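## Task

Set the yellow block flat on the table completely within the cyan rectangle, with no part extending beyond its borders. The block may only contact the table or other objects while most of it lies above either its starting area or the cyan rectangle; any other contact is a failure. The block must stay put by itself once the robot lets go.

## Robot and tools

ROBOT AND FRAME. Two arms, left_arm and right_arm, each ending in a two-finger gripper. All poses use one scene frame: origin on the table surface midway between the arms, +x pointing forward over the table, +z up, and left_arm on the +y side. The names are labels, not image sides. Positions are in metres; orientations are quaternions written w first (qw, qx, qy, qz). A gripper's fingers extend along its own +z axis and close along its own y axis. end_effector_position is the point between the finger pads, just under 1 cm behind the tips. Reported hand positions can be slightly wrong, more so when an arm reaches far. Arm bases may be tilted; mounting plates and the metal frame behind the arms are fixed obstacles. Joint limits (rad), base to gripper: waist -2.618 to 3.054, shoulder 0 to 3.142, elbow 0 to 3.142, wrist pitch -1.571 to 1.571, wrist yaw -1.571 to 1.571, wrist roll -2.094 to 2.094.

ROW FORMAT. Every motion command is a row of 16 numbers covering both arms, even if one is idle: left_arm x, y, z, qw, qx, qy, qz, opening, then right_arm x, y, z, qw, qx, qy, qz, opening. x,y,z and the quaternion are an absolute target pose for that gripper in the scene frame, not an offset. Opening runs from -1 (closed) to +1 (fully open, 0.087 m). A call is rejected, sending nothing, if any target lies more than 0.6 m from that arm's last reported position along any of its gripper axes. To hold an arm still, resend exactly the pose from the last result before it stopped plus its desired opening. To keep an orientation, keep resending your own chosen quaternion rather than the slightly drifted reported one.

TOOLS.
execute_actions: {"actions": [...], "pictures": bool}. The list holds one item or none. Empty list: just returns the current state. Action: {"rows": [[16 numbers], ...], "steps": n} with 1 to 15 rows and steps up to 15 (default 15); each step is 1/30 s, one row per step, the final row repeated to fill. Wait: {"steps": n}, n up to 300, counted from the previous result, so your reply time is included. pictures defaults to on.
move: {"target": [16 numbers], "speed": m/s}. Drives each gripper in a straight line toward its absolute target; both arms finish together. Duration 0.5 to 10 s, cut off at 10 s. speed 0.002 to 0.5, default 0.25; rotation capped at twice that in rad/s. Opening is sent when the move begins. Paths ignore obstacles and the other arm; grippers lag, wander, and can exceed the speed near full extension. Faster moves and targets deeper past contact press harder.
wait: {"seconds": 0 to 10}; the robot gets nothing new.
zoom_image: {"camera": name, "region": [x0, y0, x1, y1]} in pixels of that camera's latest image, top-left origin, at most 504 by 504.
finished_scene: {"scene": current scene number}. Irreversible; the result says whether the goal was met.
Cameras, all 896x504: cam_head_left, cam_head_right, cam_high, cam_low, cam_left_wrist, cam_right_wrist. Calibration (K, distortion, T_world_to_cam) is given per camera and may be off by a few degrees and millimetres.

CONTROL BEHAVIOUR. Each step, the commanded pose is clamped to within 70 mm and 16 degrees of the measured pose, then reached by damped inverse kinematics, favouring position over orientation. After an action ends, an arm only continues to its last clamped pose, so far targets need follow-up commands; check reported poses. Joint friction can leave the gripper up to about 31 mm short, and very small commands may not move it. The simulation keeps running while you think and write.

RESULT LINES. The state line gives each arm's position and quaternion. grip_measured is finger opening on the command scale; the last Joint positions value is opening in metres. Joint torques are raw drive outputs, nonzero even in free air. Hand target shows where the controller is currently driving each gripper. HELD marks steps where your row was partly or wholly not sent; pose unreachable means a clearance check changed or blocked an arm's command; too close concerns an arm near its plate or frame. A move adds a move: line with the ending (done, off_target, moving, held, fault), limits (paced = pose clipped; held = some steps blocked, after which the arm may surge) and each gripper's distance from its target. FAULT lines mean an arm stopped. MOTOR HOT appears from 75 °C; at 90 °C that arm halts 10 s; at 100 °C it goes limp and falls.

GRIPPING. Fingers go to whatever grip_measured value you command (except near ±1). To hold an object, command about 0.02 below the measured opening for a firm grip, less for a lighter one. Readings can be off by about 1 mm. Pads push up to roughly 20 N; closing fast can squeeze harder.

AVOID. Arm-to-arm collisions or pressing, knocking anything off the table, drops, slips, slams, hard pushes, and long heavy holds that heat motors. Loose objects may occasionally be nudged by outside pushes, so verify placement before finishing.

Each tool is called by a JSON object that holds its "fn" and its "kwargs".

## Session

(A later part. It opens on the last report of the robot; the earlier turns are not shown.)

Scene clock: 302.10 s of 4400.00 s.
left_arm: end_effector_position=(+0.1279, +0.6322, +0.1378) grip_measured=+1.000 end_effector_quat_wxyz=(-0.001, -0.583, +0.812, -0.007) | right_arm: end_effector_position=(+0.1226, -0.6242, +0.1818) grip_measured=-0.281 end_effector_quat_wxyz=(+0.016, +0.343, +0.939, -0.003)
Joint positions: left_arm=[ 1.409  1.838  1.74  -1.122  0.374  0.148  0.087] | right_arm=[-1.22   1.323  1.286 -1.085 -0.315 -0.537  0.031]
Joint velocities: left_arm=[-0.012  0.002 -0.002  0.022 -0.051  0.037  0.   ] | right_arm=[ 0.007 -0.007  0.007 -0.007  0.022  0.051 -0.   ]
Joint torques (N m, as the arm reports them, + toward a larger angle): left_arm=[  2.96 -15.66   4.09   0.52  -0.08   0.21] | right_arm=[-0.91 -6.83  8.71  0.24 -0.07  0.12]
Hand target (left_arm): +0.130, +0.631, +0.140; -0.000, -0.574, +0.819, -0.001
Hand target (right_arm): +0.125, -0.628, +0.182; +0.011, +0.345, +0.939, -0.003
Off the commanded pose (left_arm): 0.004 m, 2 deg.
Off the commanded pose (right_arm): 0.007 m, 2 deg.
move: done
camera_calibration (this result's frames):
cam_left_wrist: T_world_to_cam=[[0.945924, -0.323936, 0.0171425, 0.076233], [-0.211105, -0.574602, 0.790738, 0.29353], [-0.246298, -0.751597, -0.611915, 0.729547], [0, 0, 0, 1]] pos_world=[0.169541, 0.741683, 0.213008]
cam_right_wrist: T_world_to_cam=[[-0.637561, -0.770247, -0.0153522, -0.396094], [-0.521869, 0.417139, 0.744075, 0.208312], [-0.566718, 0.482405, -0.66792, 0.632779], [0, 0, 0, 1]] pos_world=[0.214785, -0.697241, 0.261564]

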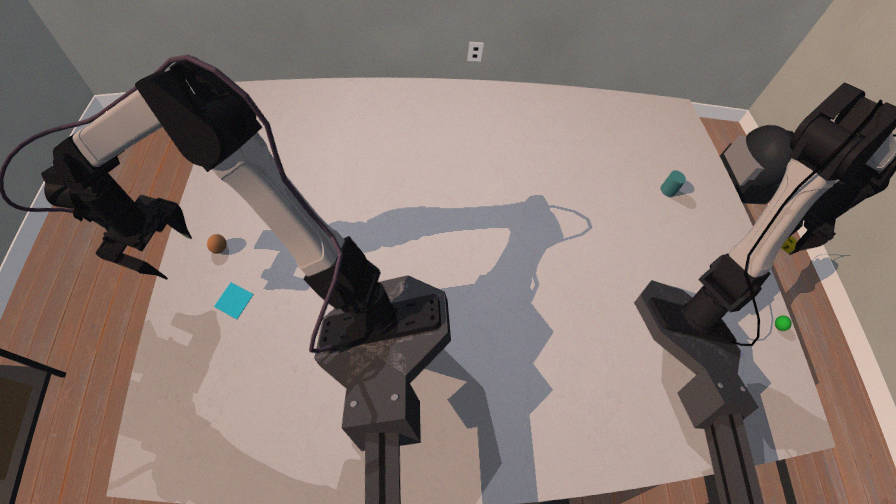

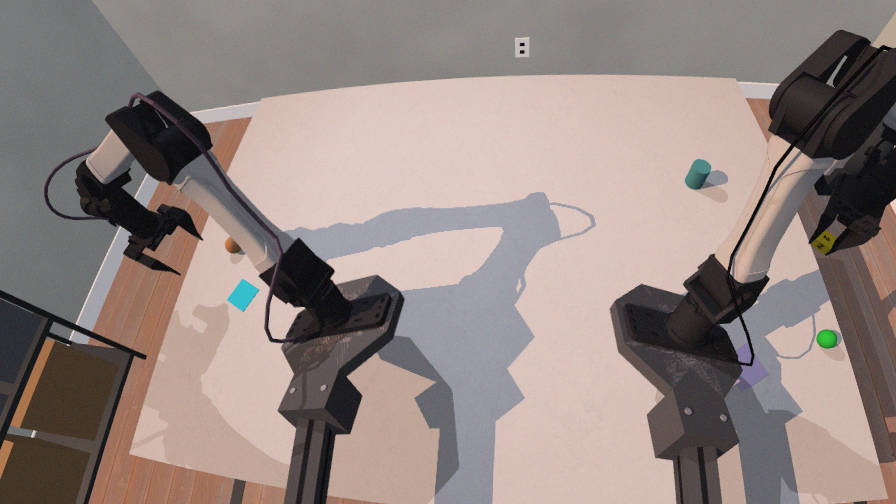

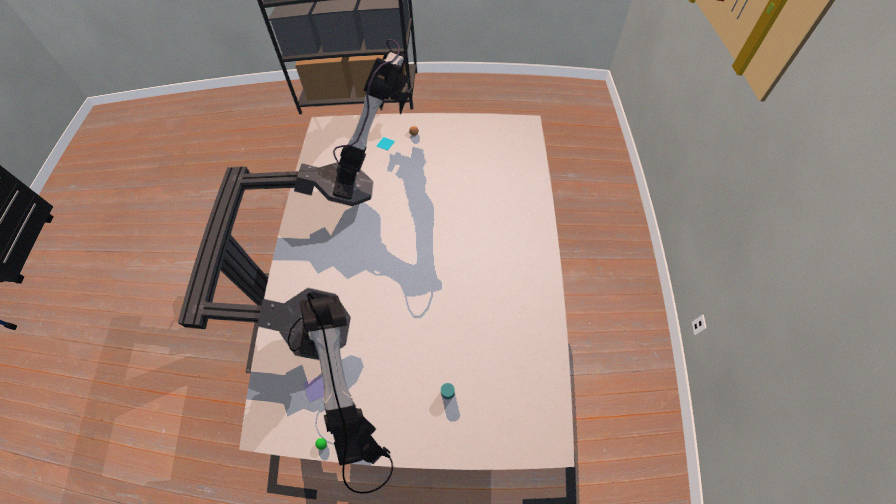

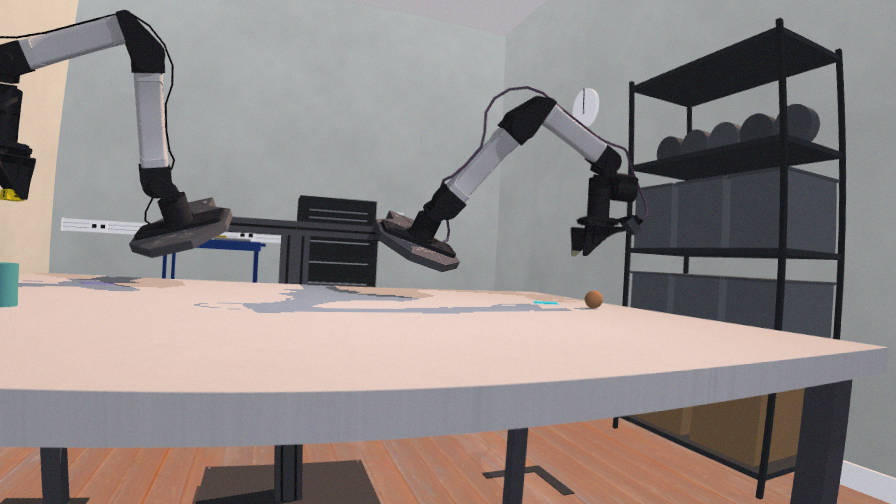

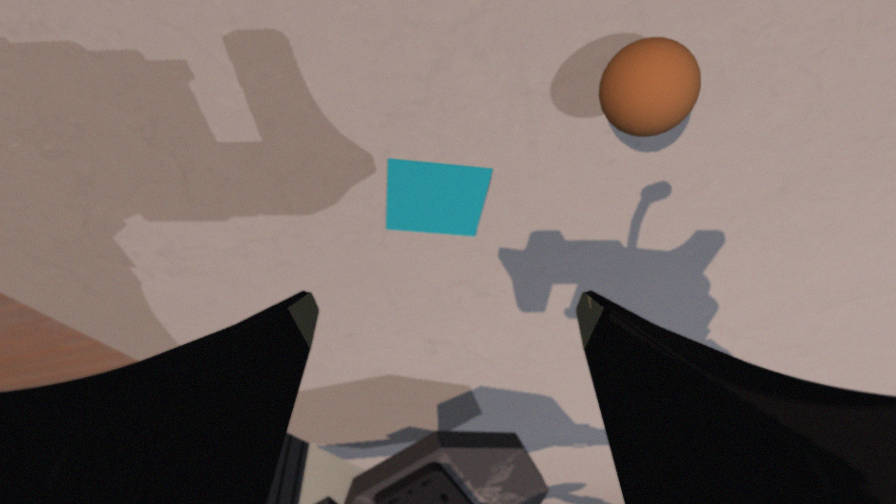

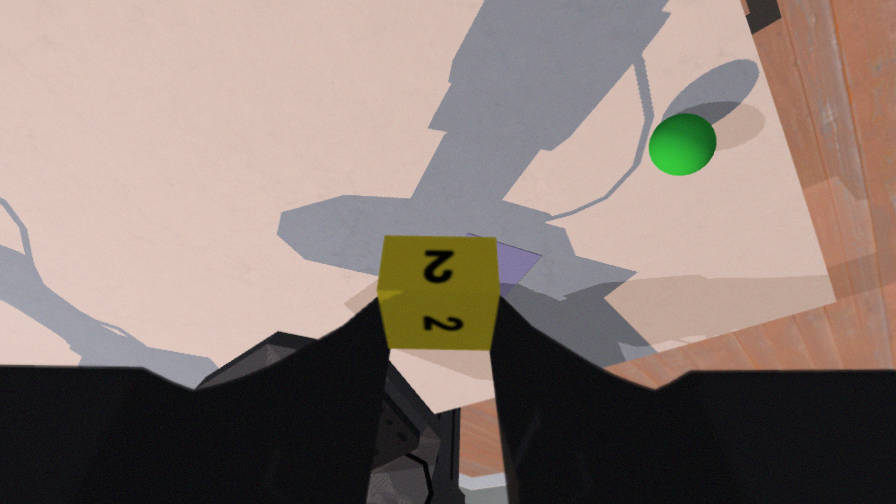

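{"fn": "move", "kwargs": {"target": [0.33,0.48,0.22,0,-0.087,0.996,0,1,0.33,-0.45,0.22,0,0.087,0.996,0,-0.305], "speed": 0.2}}

{"fn": "move", "kwargs": {"target": [0.34,0.28,0.25,0,0.2,0.98,0,1,0.34,-0.25,0.25,0,-0.25,0.968,0,-0.305], "speed": 0.2}}

Scene clock: 336.03 s of 4400.00 s.
left_arm: end_effector_position=(+0.3298, +0.4799, +0.2243) grip_measured=+1.000 end_effector_quat_wxyz=(+0.012, -0.095, +0.995, +0.001) | right_arm: end_effector_position=(+0.3282, -0.4485, +0.2188) grip_measured=-0.281 end_effector_quat_wxyz=(+0.016, +0.095, +0.995, +0.013)
Joint positions: left_arm=[ 0.522  1.558  1.87  -1.353 -0.021  0.389  0.087] | right_arm=[-0.003  1.462  1.629 -1.27   0.244  0.029  0.031]
Joint velocities: left_arm=[-0.022 -0.007 -0.007 -0.022 -0.081  0.007  0.   ] | right_arm=[-0.012  0.022 -0.012 -0.022 -0.051 -0.051  0.001]
Joint torques (N m, as the arm reports them, + toward a larger angle): left_arm=[ -0.85 -11.75   6.85   0.37  -0.06   0.18] | right_arm=[ 1.33 -8.84  9.03  0.28 -0.05  0.14]
Hand target (left_arm): +0.330, +0.480, +0.220; +0.000, -0.087, +0.996, -0.001
Hand target (right_arm): +0.333, -0.449, +0.220; +0.016, +0.096, +0.995, +0.009
Off the commanded pose (left_arm): 0.004 m, 2 deg.
Off the commanded pose (right_arm): 0.003 m, 3 deg.
After step 90, 27.73 s passed at rest.
move: off_target (right_arm)
camera_calibration (this result's frames):
cam_left_wrist: T_world_to_cam=[[0.184278, -0.98284, 0.00814438, 0.403858], [-0.628226, -0.111409, 0.770013, 0.100113], [-0.755893, -0.147013, -0.637976, 0.60148], [0, 0, 0, 1]] pos_world=[0.443125, 0.496507, 0.303352]
cam_right_wrist: T_world_to_cam=[[-0.178151, -0.983273, -0.0379002, -0.37052], [-0.660912, 0.0910322, 0.744922, 0.114018], [-0.729012, 0.157757, -0.666074, 0.596481], [0, 0, 0, 1]] pos_world=[0.444188, -0.468801, 0.298323]

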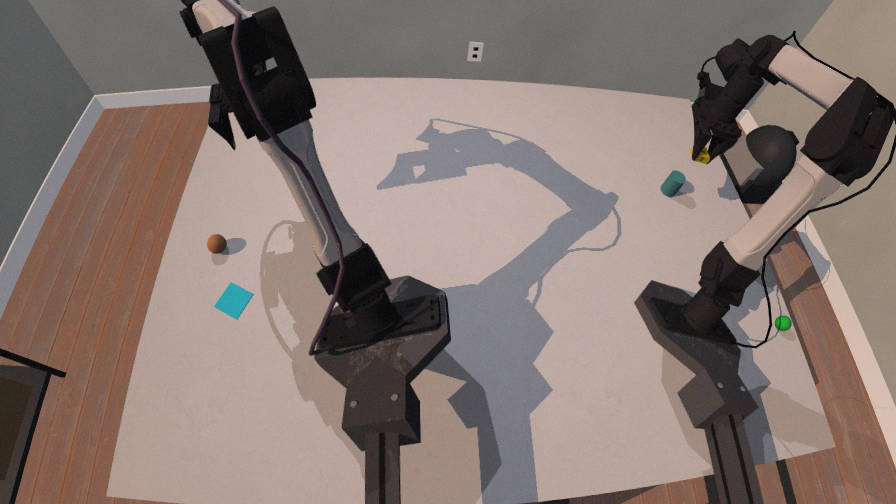

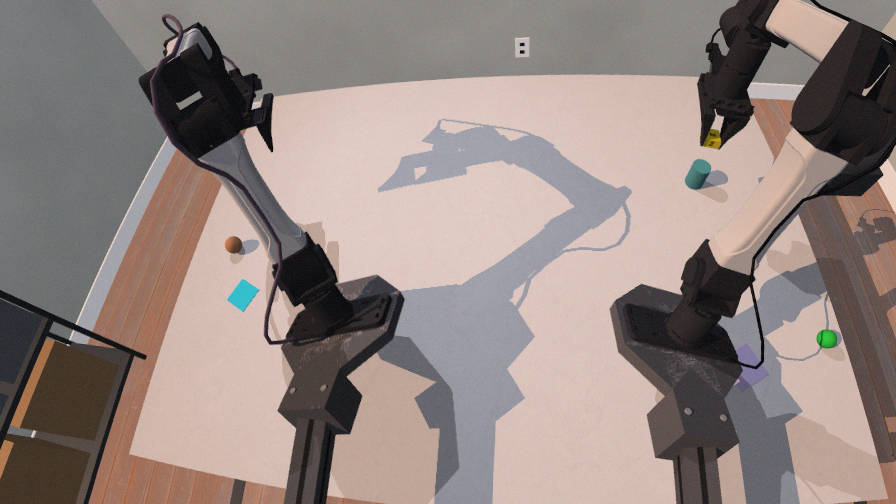

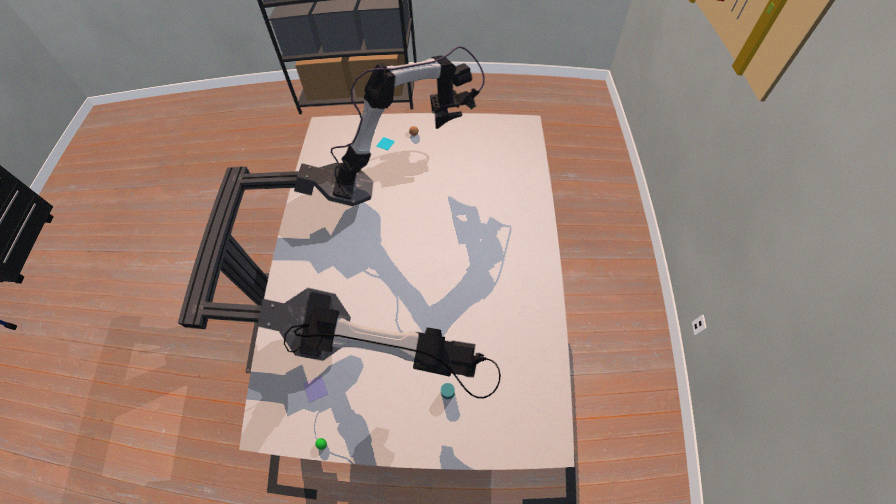

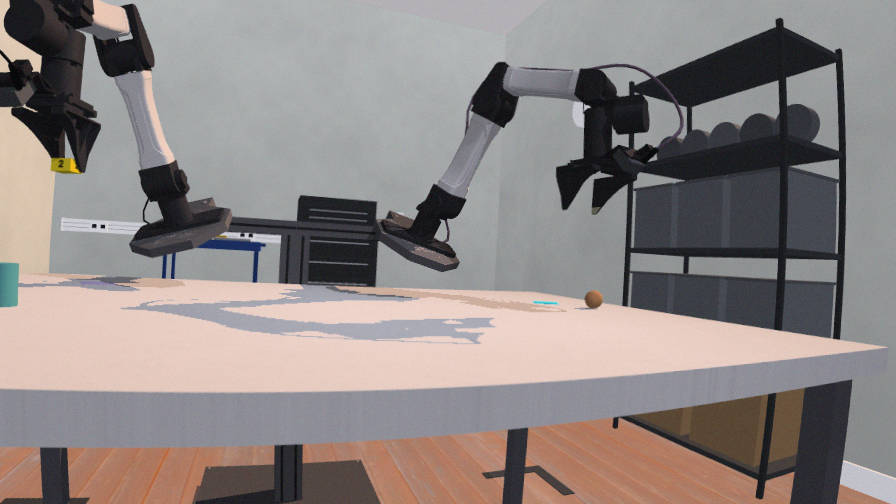

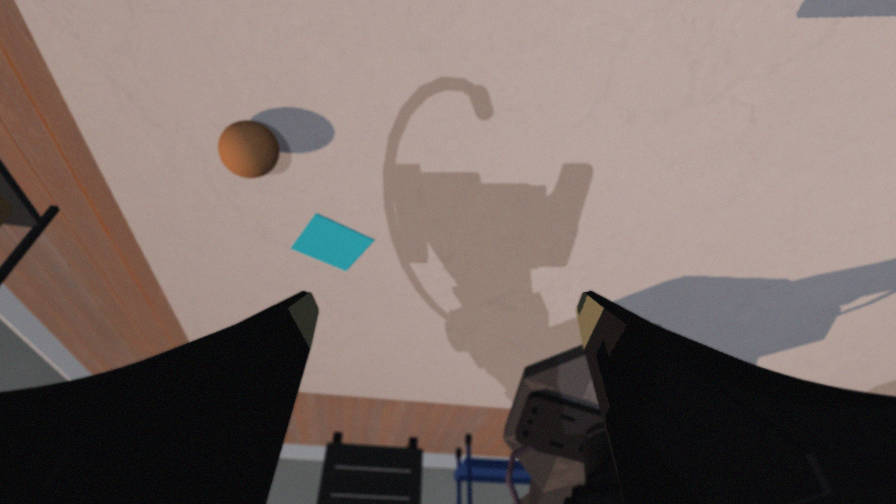

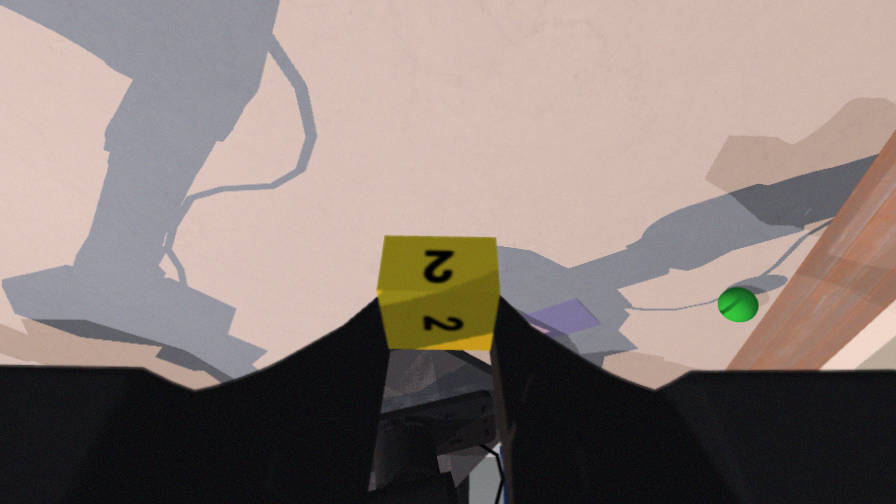

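Scene clock: 338.30 s of 4400.00 s.
left_arm: end_effector_position=(+0.3425, +0.2825, +0.2540) grip_measured=+1.000 end_effector_quat_wxyz=(+0.014, +0.195, +0.981, -0.006) | right_arm: end_effector_position=(+0.3379, -0.2492, +0.2476) grip_measured=-0.281 end_effector_quat_wxyz=(+0.002, -0.245, +0.969, +0.015)
Joint positions: left_arm=[-0.344  1.47   1.666 -1.415 -0.39   0.174  0.087] | right_arm=[ 0.728  1.812  1.867 -1.468  0.464  0.101  0.031]
Joint velocities: left_arm=[ 0.012  0.012 -0.007 -0.051 -0.066  0.066  0.   ] | right_arm=[-0.007 -0.012 -0.002 -0.081  0.022 -0.007  0.   ]
Joint torques (N m, as the arm reports them, + toward a larger angle): left_arm=[-2.96 -7.99  5.35  0.36 -0.06  0.03] | right_arm=[ 3.19 -8.57  8.35  0.19 -0.01  0.04]
Hand target (left_arm): +0.341, +0.281, +0.250; -0.000, +0.200, +0.980, -0.001
Hand target (right_arm): +0.342, -0.248, +0.249; +0.005, -0.247, +0.969, +0.011
Off the commanded pose (left_arm): 0.005 m, 2 deg.
Off the commanded pose (right_arm): 0.003 m, 2 deg.
move: done
camera_calibration (this result's frames):
cam_left_wrist: T_world_to_cam=[[-0.387014, -0.921979, 0.013189, 0.384438], [-0.588072, 0.257818, 0.766617, -0.0539222], [-0.710205, 0.288936, -0.641969, 0.463288], [0, 0, 0, 1]] pos_world=[0.446102, 0.234486, 0.333684]
cam_right_wrist: T_world_to_cam=[[0.483385, -0.874602, -0.0375542, -0.368312], [-0.557698, -0.340735, 0.756883, -0.0646055], [-0.674768, -0.344922, -0.65247, 0.44435], [0, 0, 0, 1]] pos_world=[0.441839, -0.190873, 0.324992]

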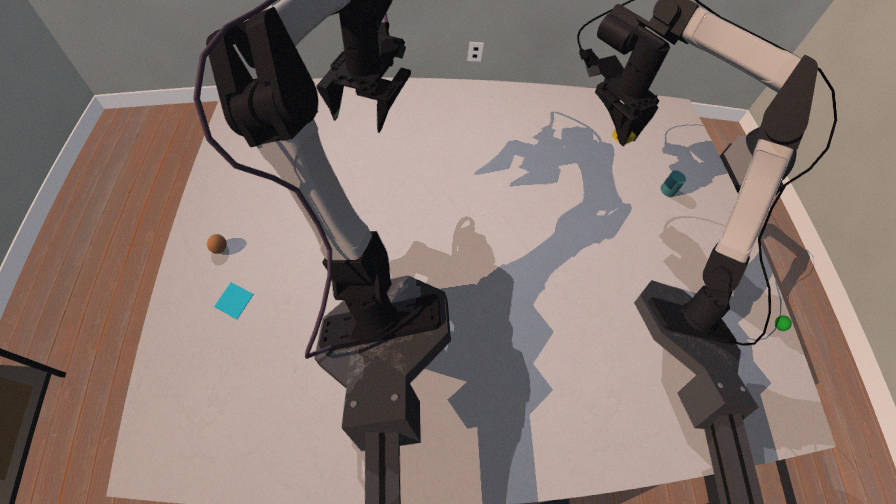

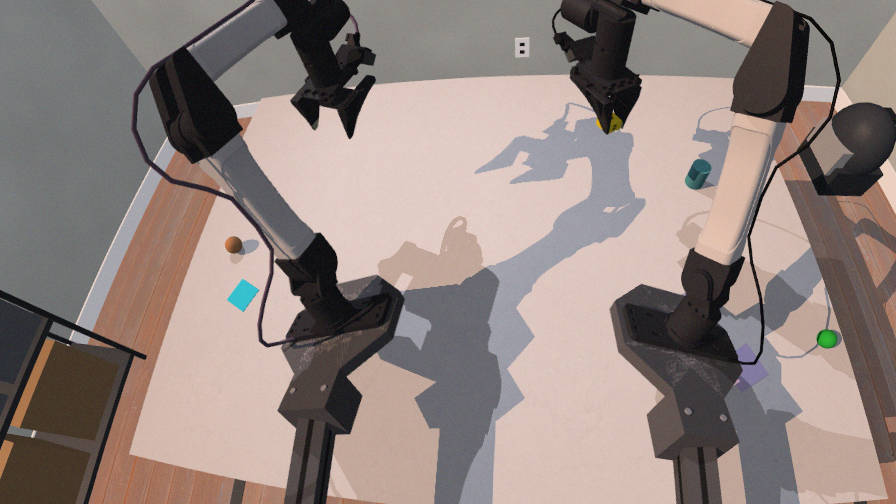

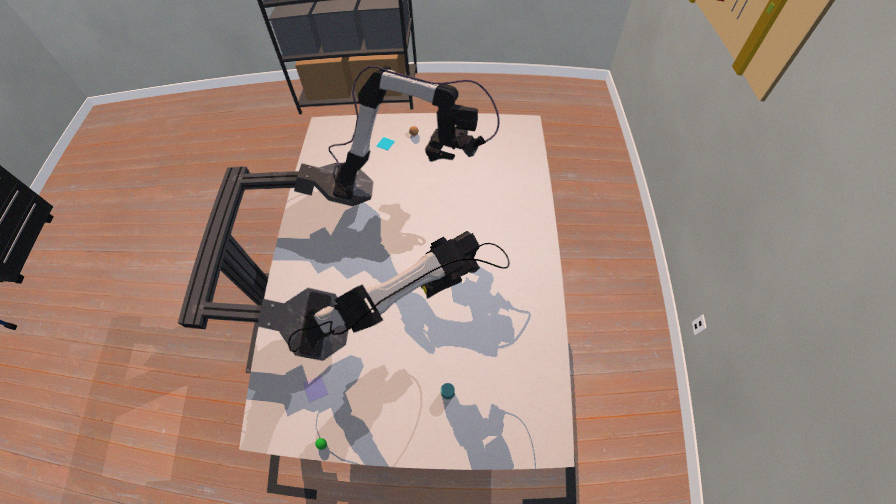

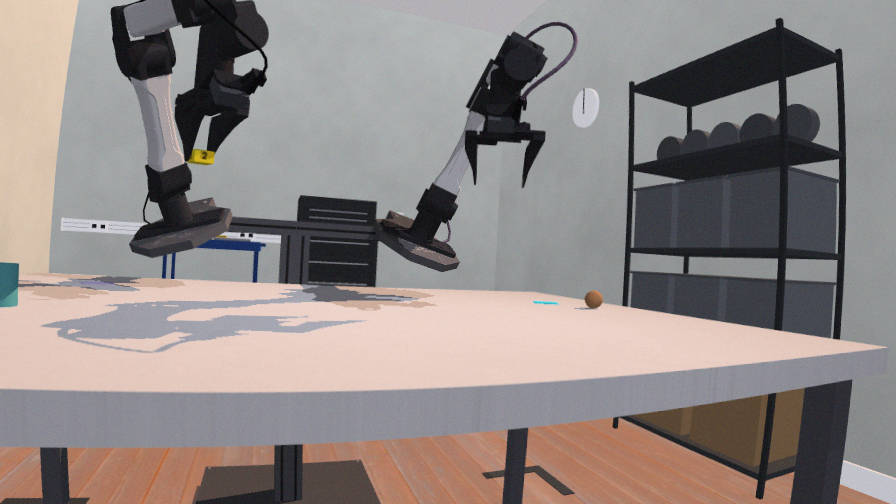

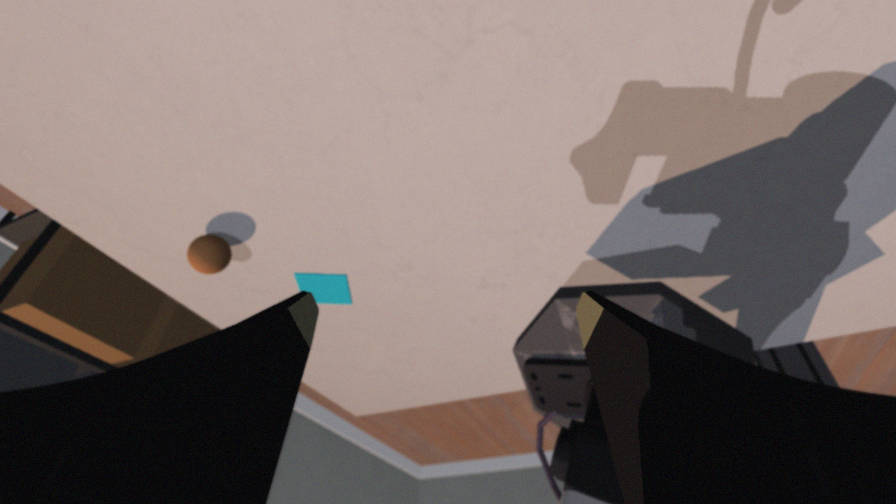

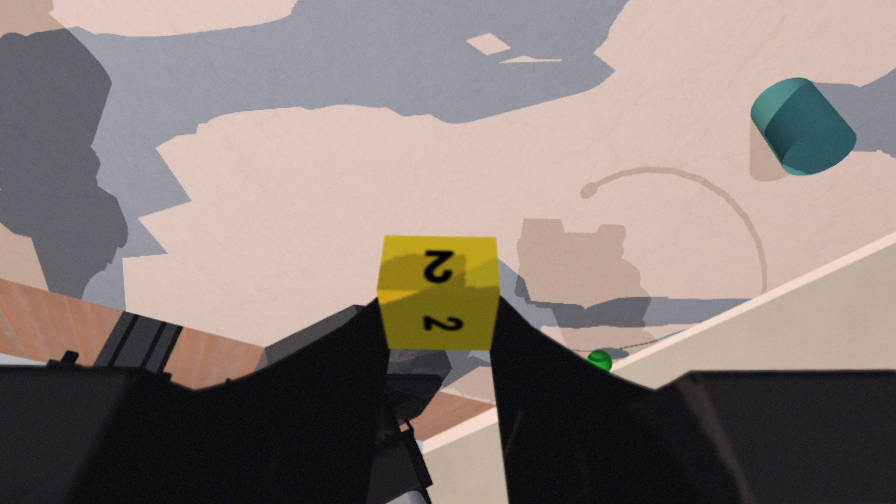

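{"fn": "move", "kwargs": {"target": [0.27,0.13,0.27,0,0,0.707,-0.707,1,0.27,-0.06,0.27,0.5,-0.5,0.5,0.5,-0.305], "speed": 0.15}}

Scene clock: 358.73 s of 4400.00 s.
left_arm: end_effector_position=(+0.2737, +0.1323, +0.2750) grip_measured=+1.000 end_effector_quat_wxyz=(+0.020, +0.007, +0.711, -0.703) | right_arm: end_effector_position=(+0.2798, -0.0605, +0.2844) grip_measured=-0.281 end_effector_quat_wxyz=(-0.512, +0.492, -0.502, -0.493)
Joint positions: left_arm=[ 0.007  1.41   1.034 -1.094  1.273  0.363  0.087] | right_arm=[ 0.737  1.374  0.739  0.221 -0.791 -0.729  0.031]
Joint velocities: left_arm=[-0.012 -0.012 -0.007  0.037 -0.022 -0.051  0.   ] | right_arm=[-0.007  0.017 -0.002  0.007  0.037 -0.066  0.   ]
Joint torques (N m, as the arm reports them, + toward a larger angle): left_arm=[-1.74 -7.32  3.16  0.06  0.68  0.19] | right_arm=[ 1.36 -4.46  4.55  1.42 -0.51 -0.04]
Hand target (left_arm): +0.272, +0.130, +0.269; +0.010, +0.000, +0.707, -0.707
Hand target (right_arm): +0.273, -0.059, +0.272; +0.502, -0.495, +0.504, +0.499
Off the commanded pose (left_arm): 0.007 m, 3 deg.
Off the commanded pose (right_arm): 0.017 m, 2 deg.
After step 90, 10.80 s passed at rest.
move: off_target (left_arm, right_arm)
camera_calibration (this result's frames):
cam_left_wrist: T_world_to_cam=[[-0.0442295, -0.0056379, 0.999005, -0.267045], [-0.633146, 0.77367, -0.0236654, 0.0896899], [-0.772767, -0.633563, -0.0377887, 0.444284], [0, 0, 0, 1]] pos_world=[0.388304, 0.210586, 0.285691]
cam_right_wrist: T_world_to_cam=[[0.999635, -0.0200417, 0.0181382, -0.282396], [-0.00336078, -0.757964, -0.652287, 0.159851], [0.026821, 0.651988, -0.757755, 0.388192], [0, 0, 0, 1]] pos_world=[0.272418, -0.137595, 0.403545]

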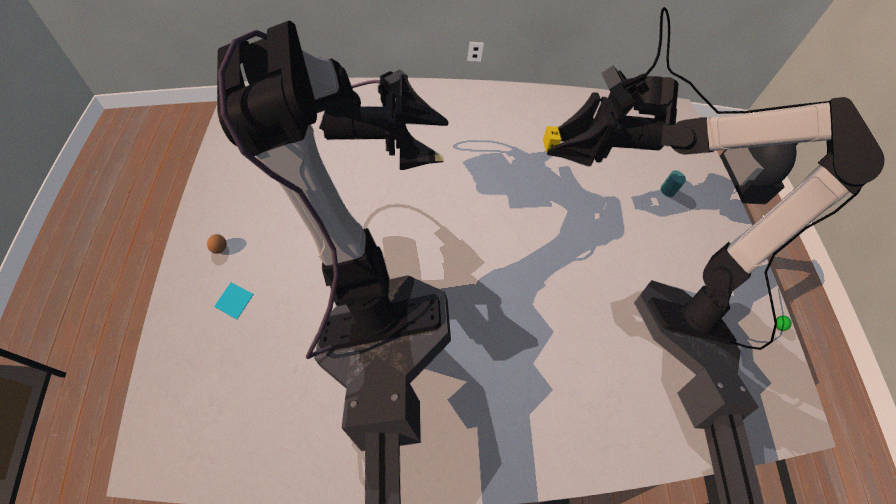

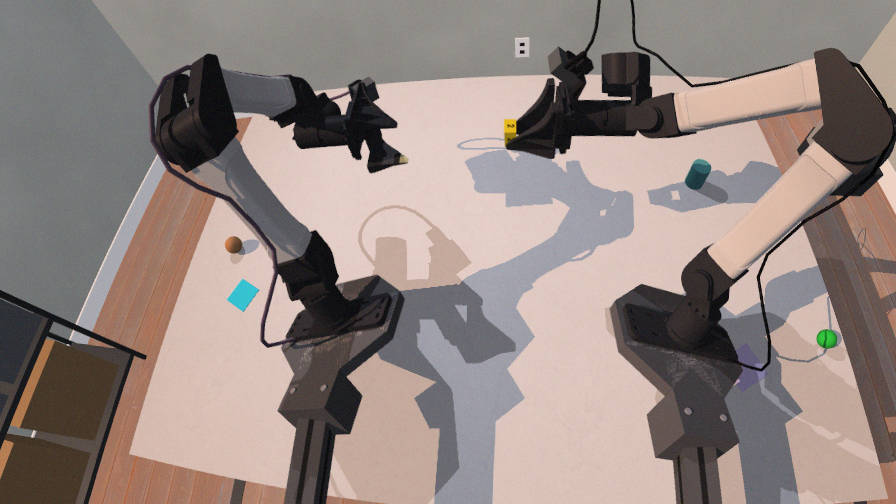

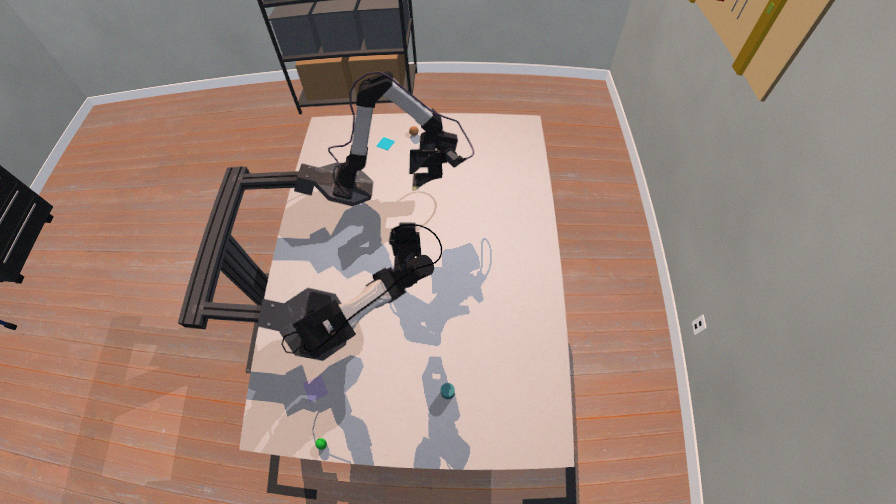

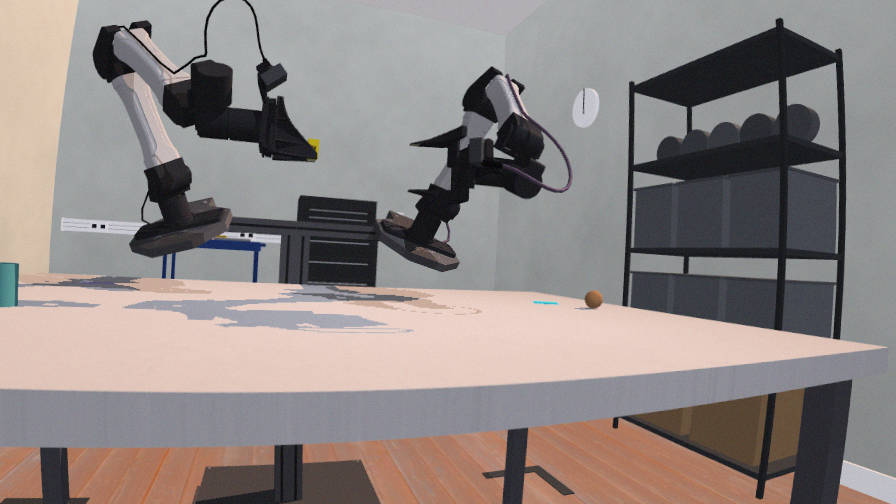

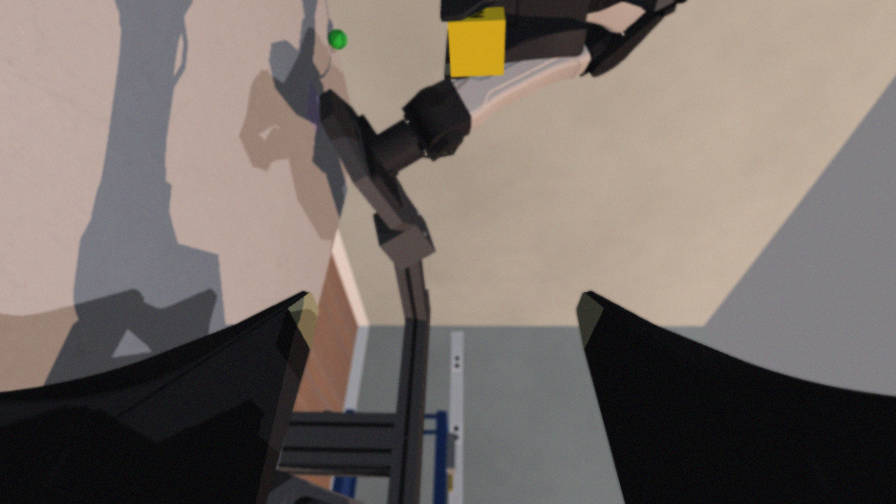

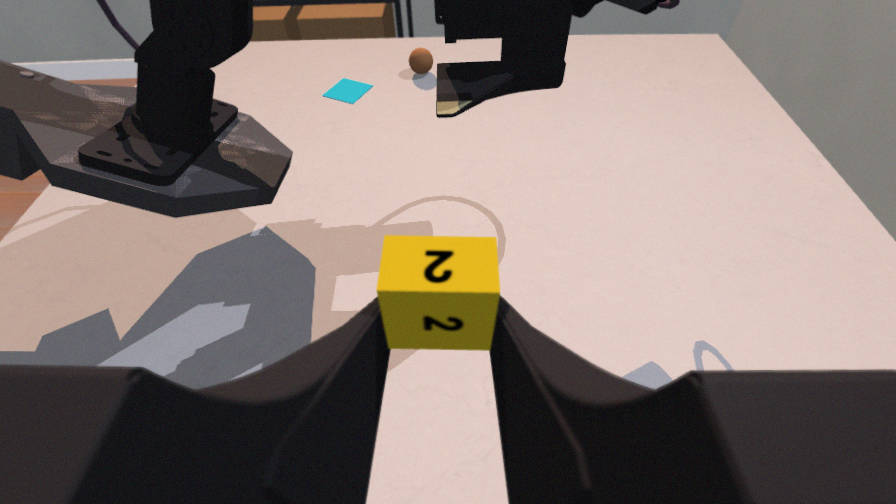

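{"fn": "move", "kwargs": {"target": [0.268,0.03,0.281,0,0,0.707,-0.707,1,0.27,-0.06,0.27,0.5,-0.5,0.5,0.5,-0.305], "speed": 0.08}}

Scene clock: 385.17 s of 4400.00 s.
left_arm: end_effector_position=(+0.2723, +0.0313, +0.2819) grip_measured=+1.000 end_effector_quat_wxyz=(+0.002, +0.003, +0.705, -0.709) | right_arm: end_effector_position=(+0.2806, -0.0610, +0.2854) grip_measured=-0.281 end_effector_quat_wxyz=(-0.518, +0.497, -0.494, -0.491)
Joint positions: left_arm=[-0.387  1.344  0.756 -0.065  1.085 -0.549  0.087] | right_arm=[ 0.733  1.374  0.739  0.223 -0.803 -0.75   0.031]
Joint velocities: left_arm=[-0.002 -0.012 -0.037 -0.037 -0.022  0.007  0.   ] | right_arm=[-0.007 -0.027  0.002  0.051  0.037 -0.066  0.001]
Joint torques (N m, as the arm reports them, + toward a larger angle): left_arm=[-3.29 -8.61  3.77  1.37  0.42  0.08] | right_arm=[ 1.37 -4.56  4.37  1.27 -0.5  -0.04]
Hand target (left_arm): +0.268, +0.029, +0.281; -0.001, +0.001, +0.707, -0.707
Hand target (right_arm): +0.270, -0.060, +0.270; +0.500, -0.500, +0.500, +0.500
Off the commanded pose (left_arm): 0.005 m, 1 deg.
Off the commanded pose (right_arm): 0.019 m, 2 deg.
After step 90, 21.53 s passed at rest.
move: off_target (right_arm)
camera_calibration (this result's frames):
cam_left_wrist: T_world_to_cam=[[-0.0110942, 0.0136671, 0.999845, -0.284451], [-0.618236, 0.785795, -0.0176011, 0.160948], [-0.785914, -0.618336, -0.000268221, 0.371968], [0, 0, 0, 1]] pos_world=[0.388683, 0.107417, 0.28734]
cam_right_wrist: T_world_to_cam=[[0.999085, -0.0158618, 0.0397078, -0.288926], [0.0141817, -0.75316, -0.657684, 0.157029], [0.0403384, 0.657646, -0.752247, 0.384242], [0, 0, 0, 1]] pos_world=[0.270935, -0.13901, 0.403793]

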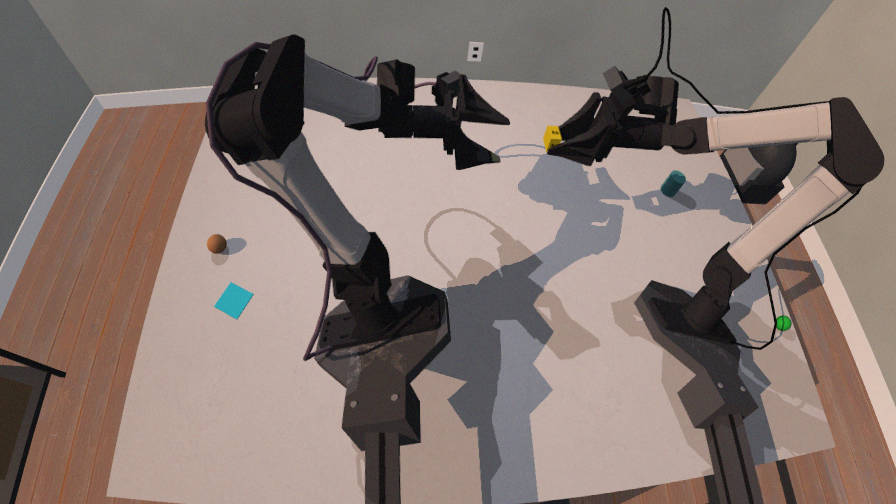

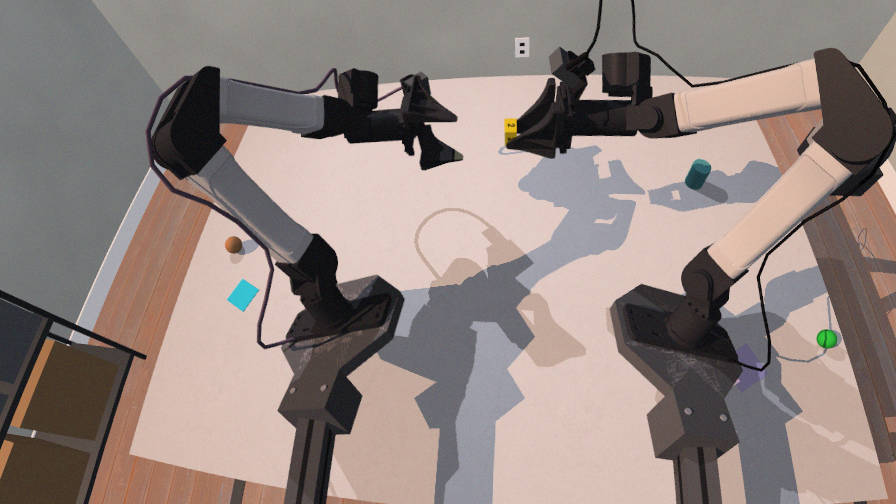

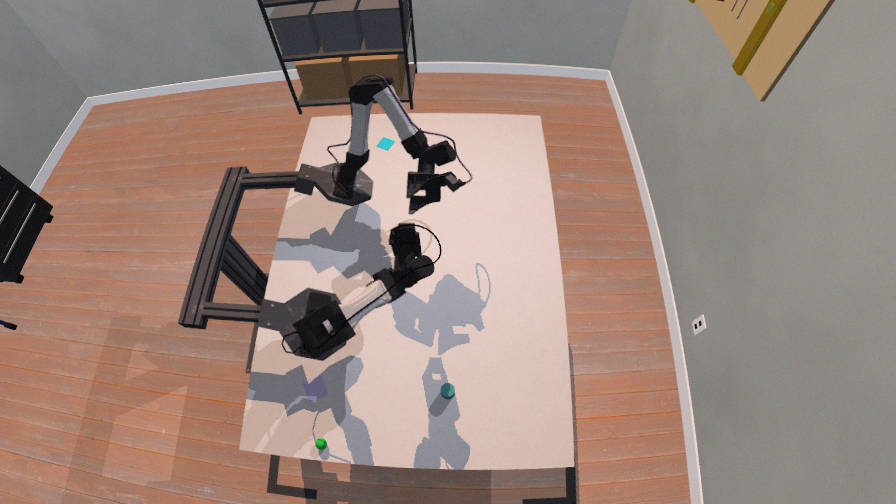

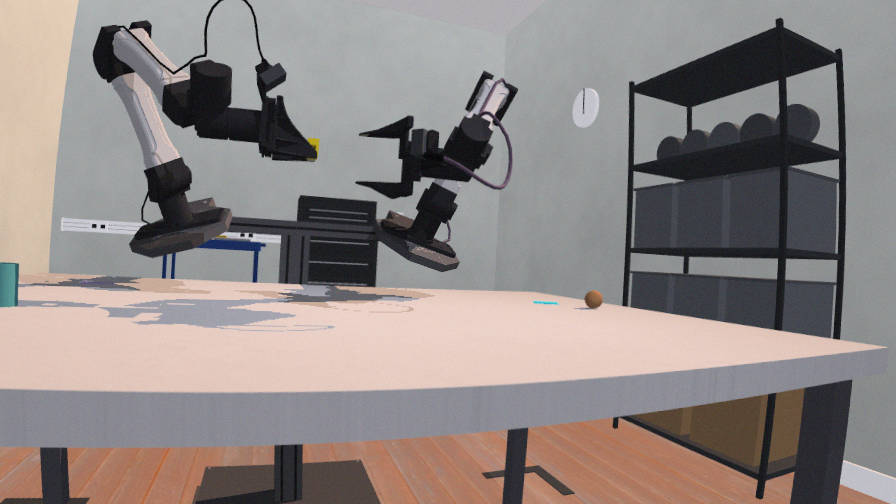

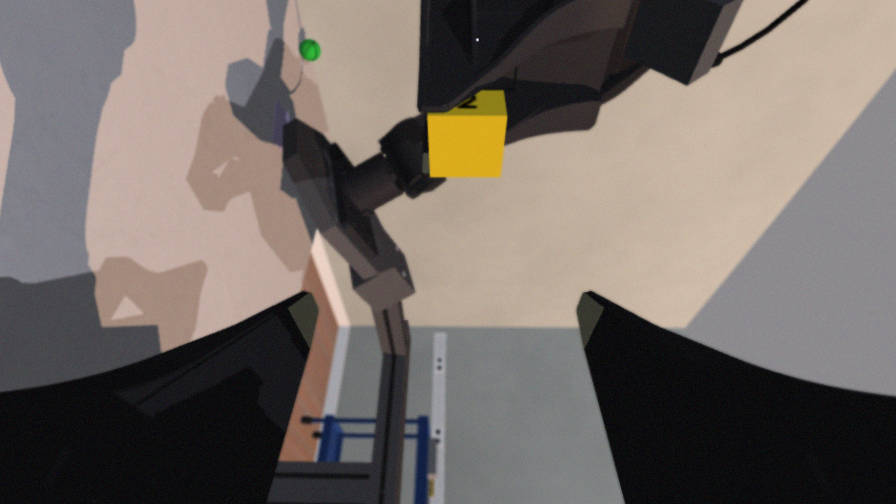

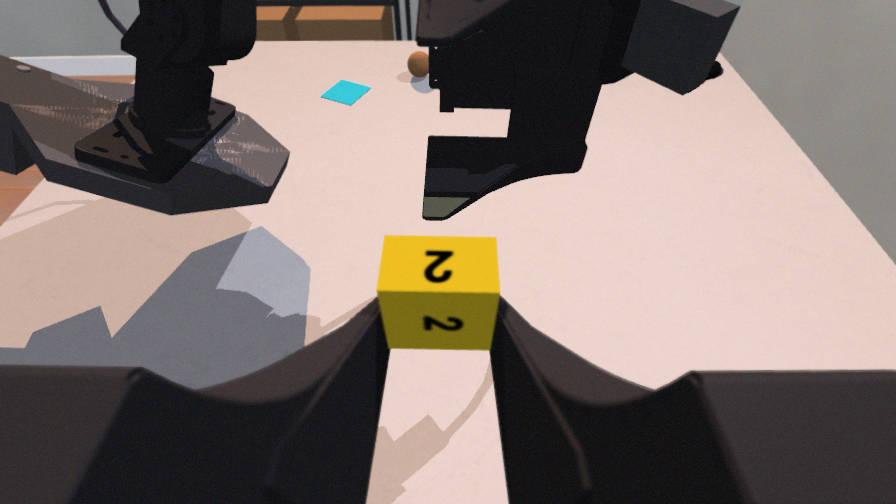

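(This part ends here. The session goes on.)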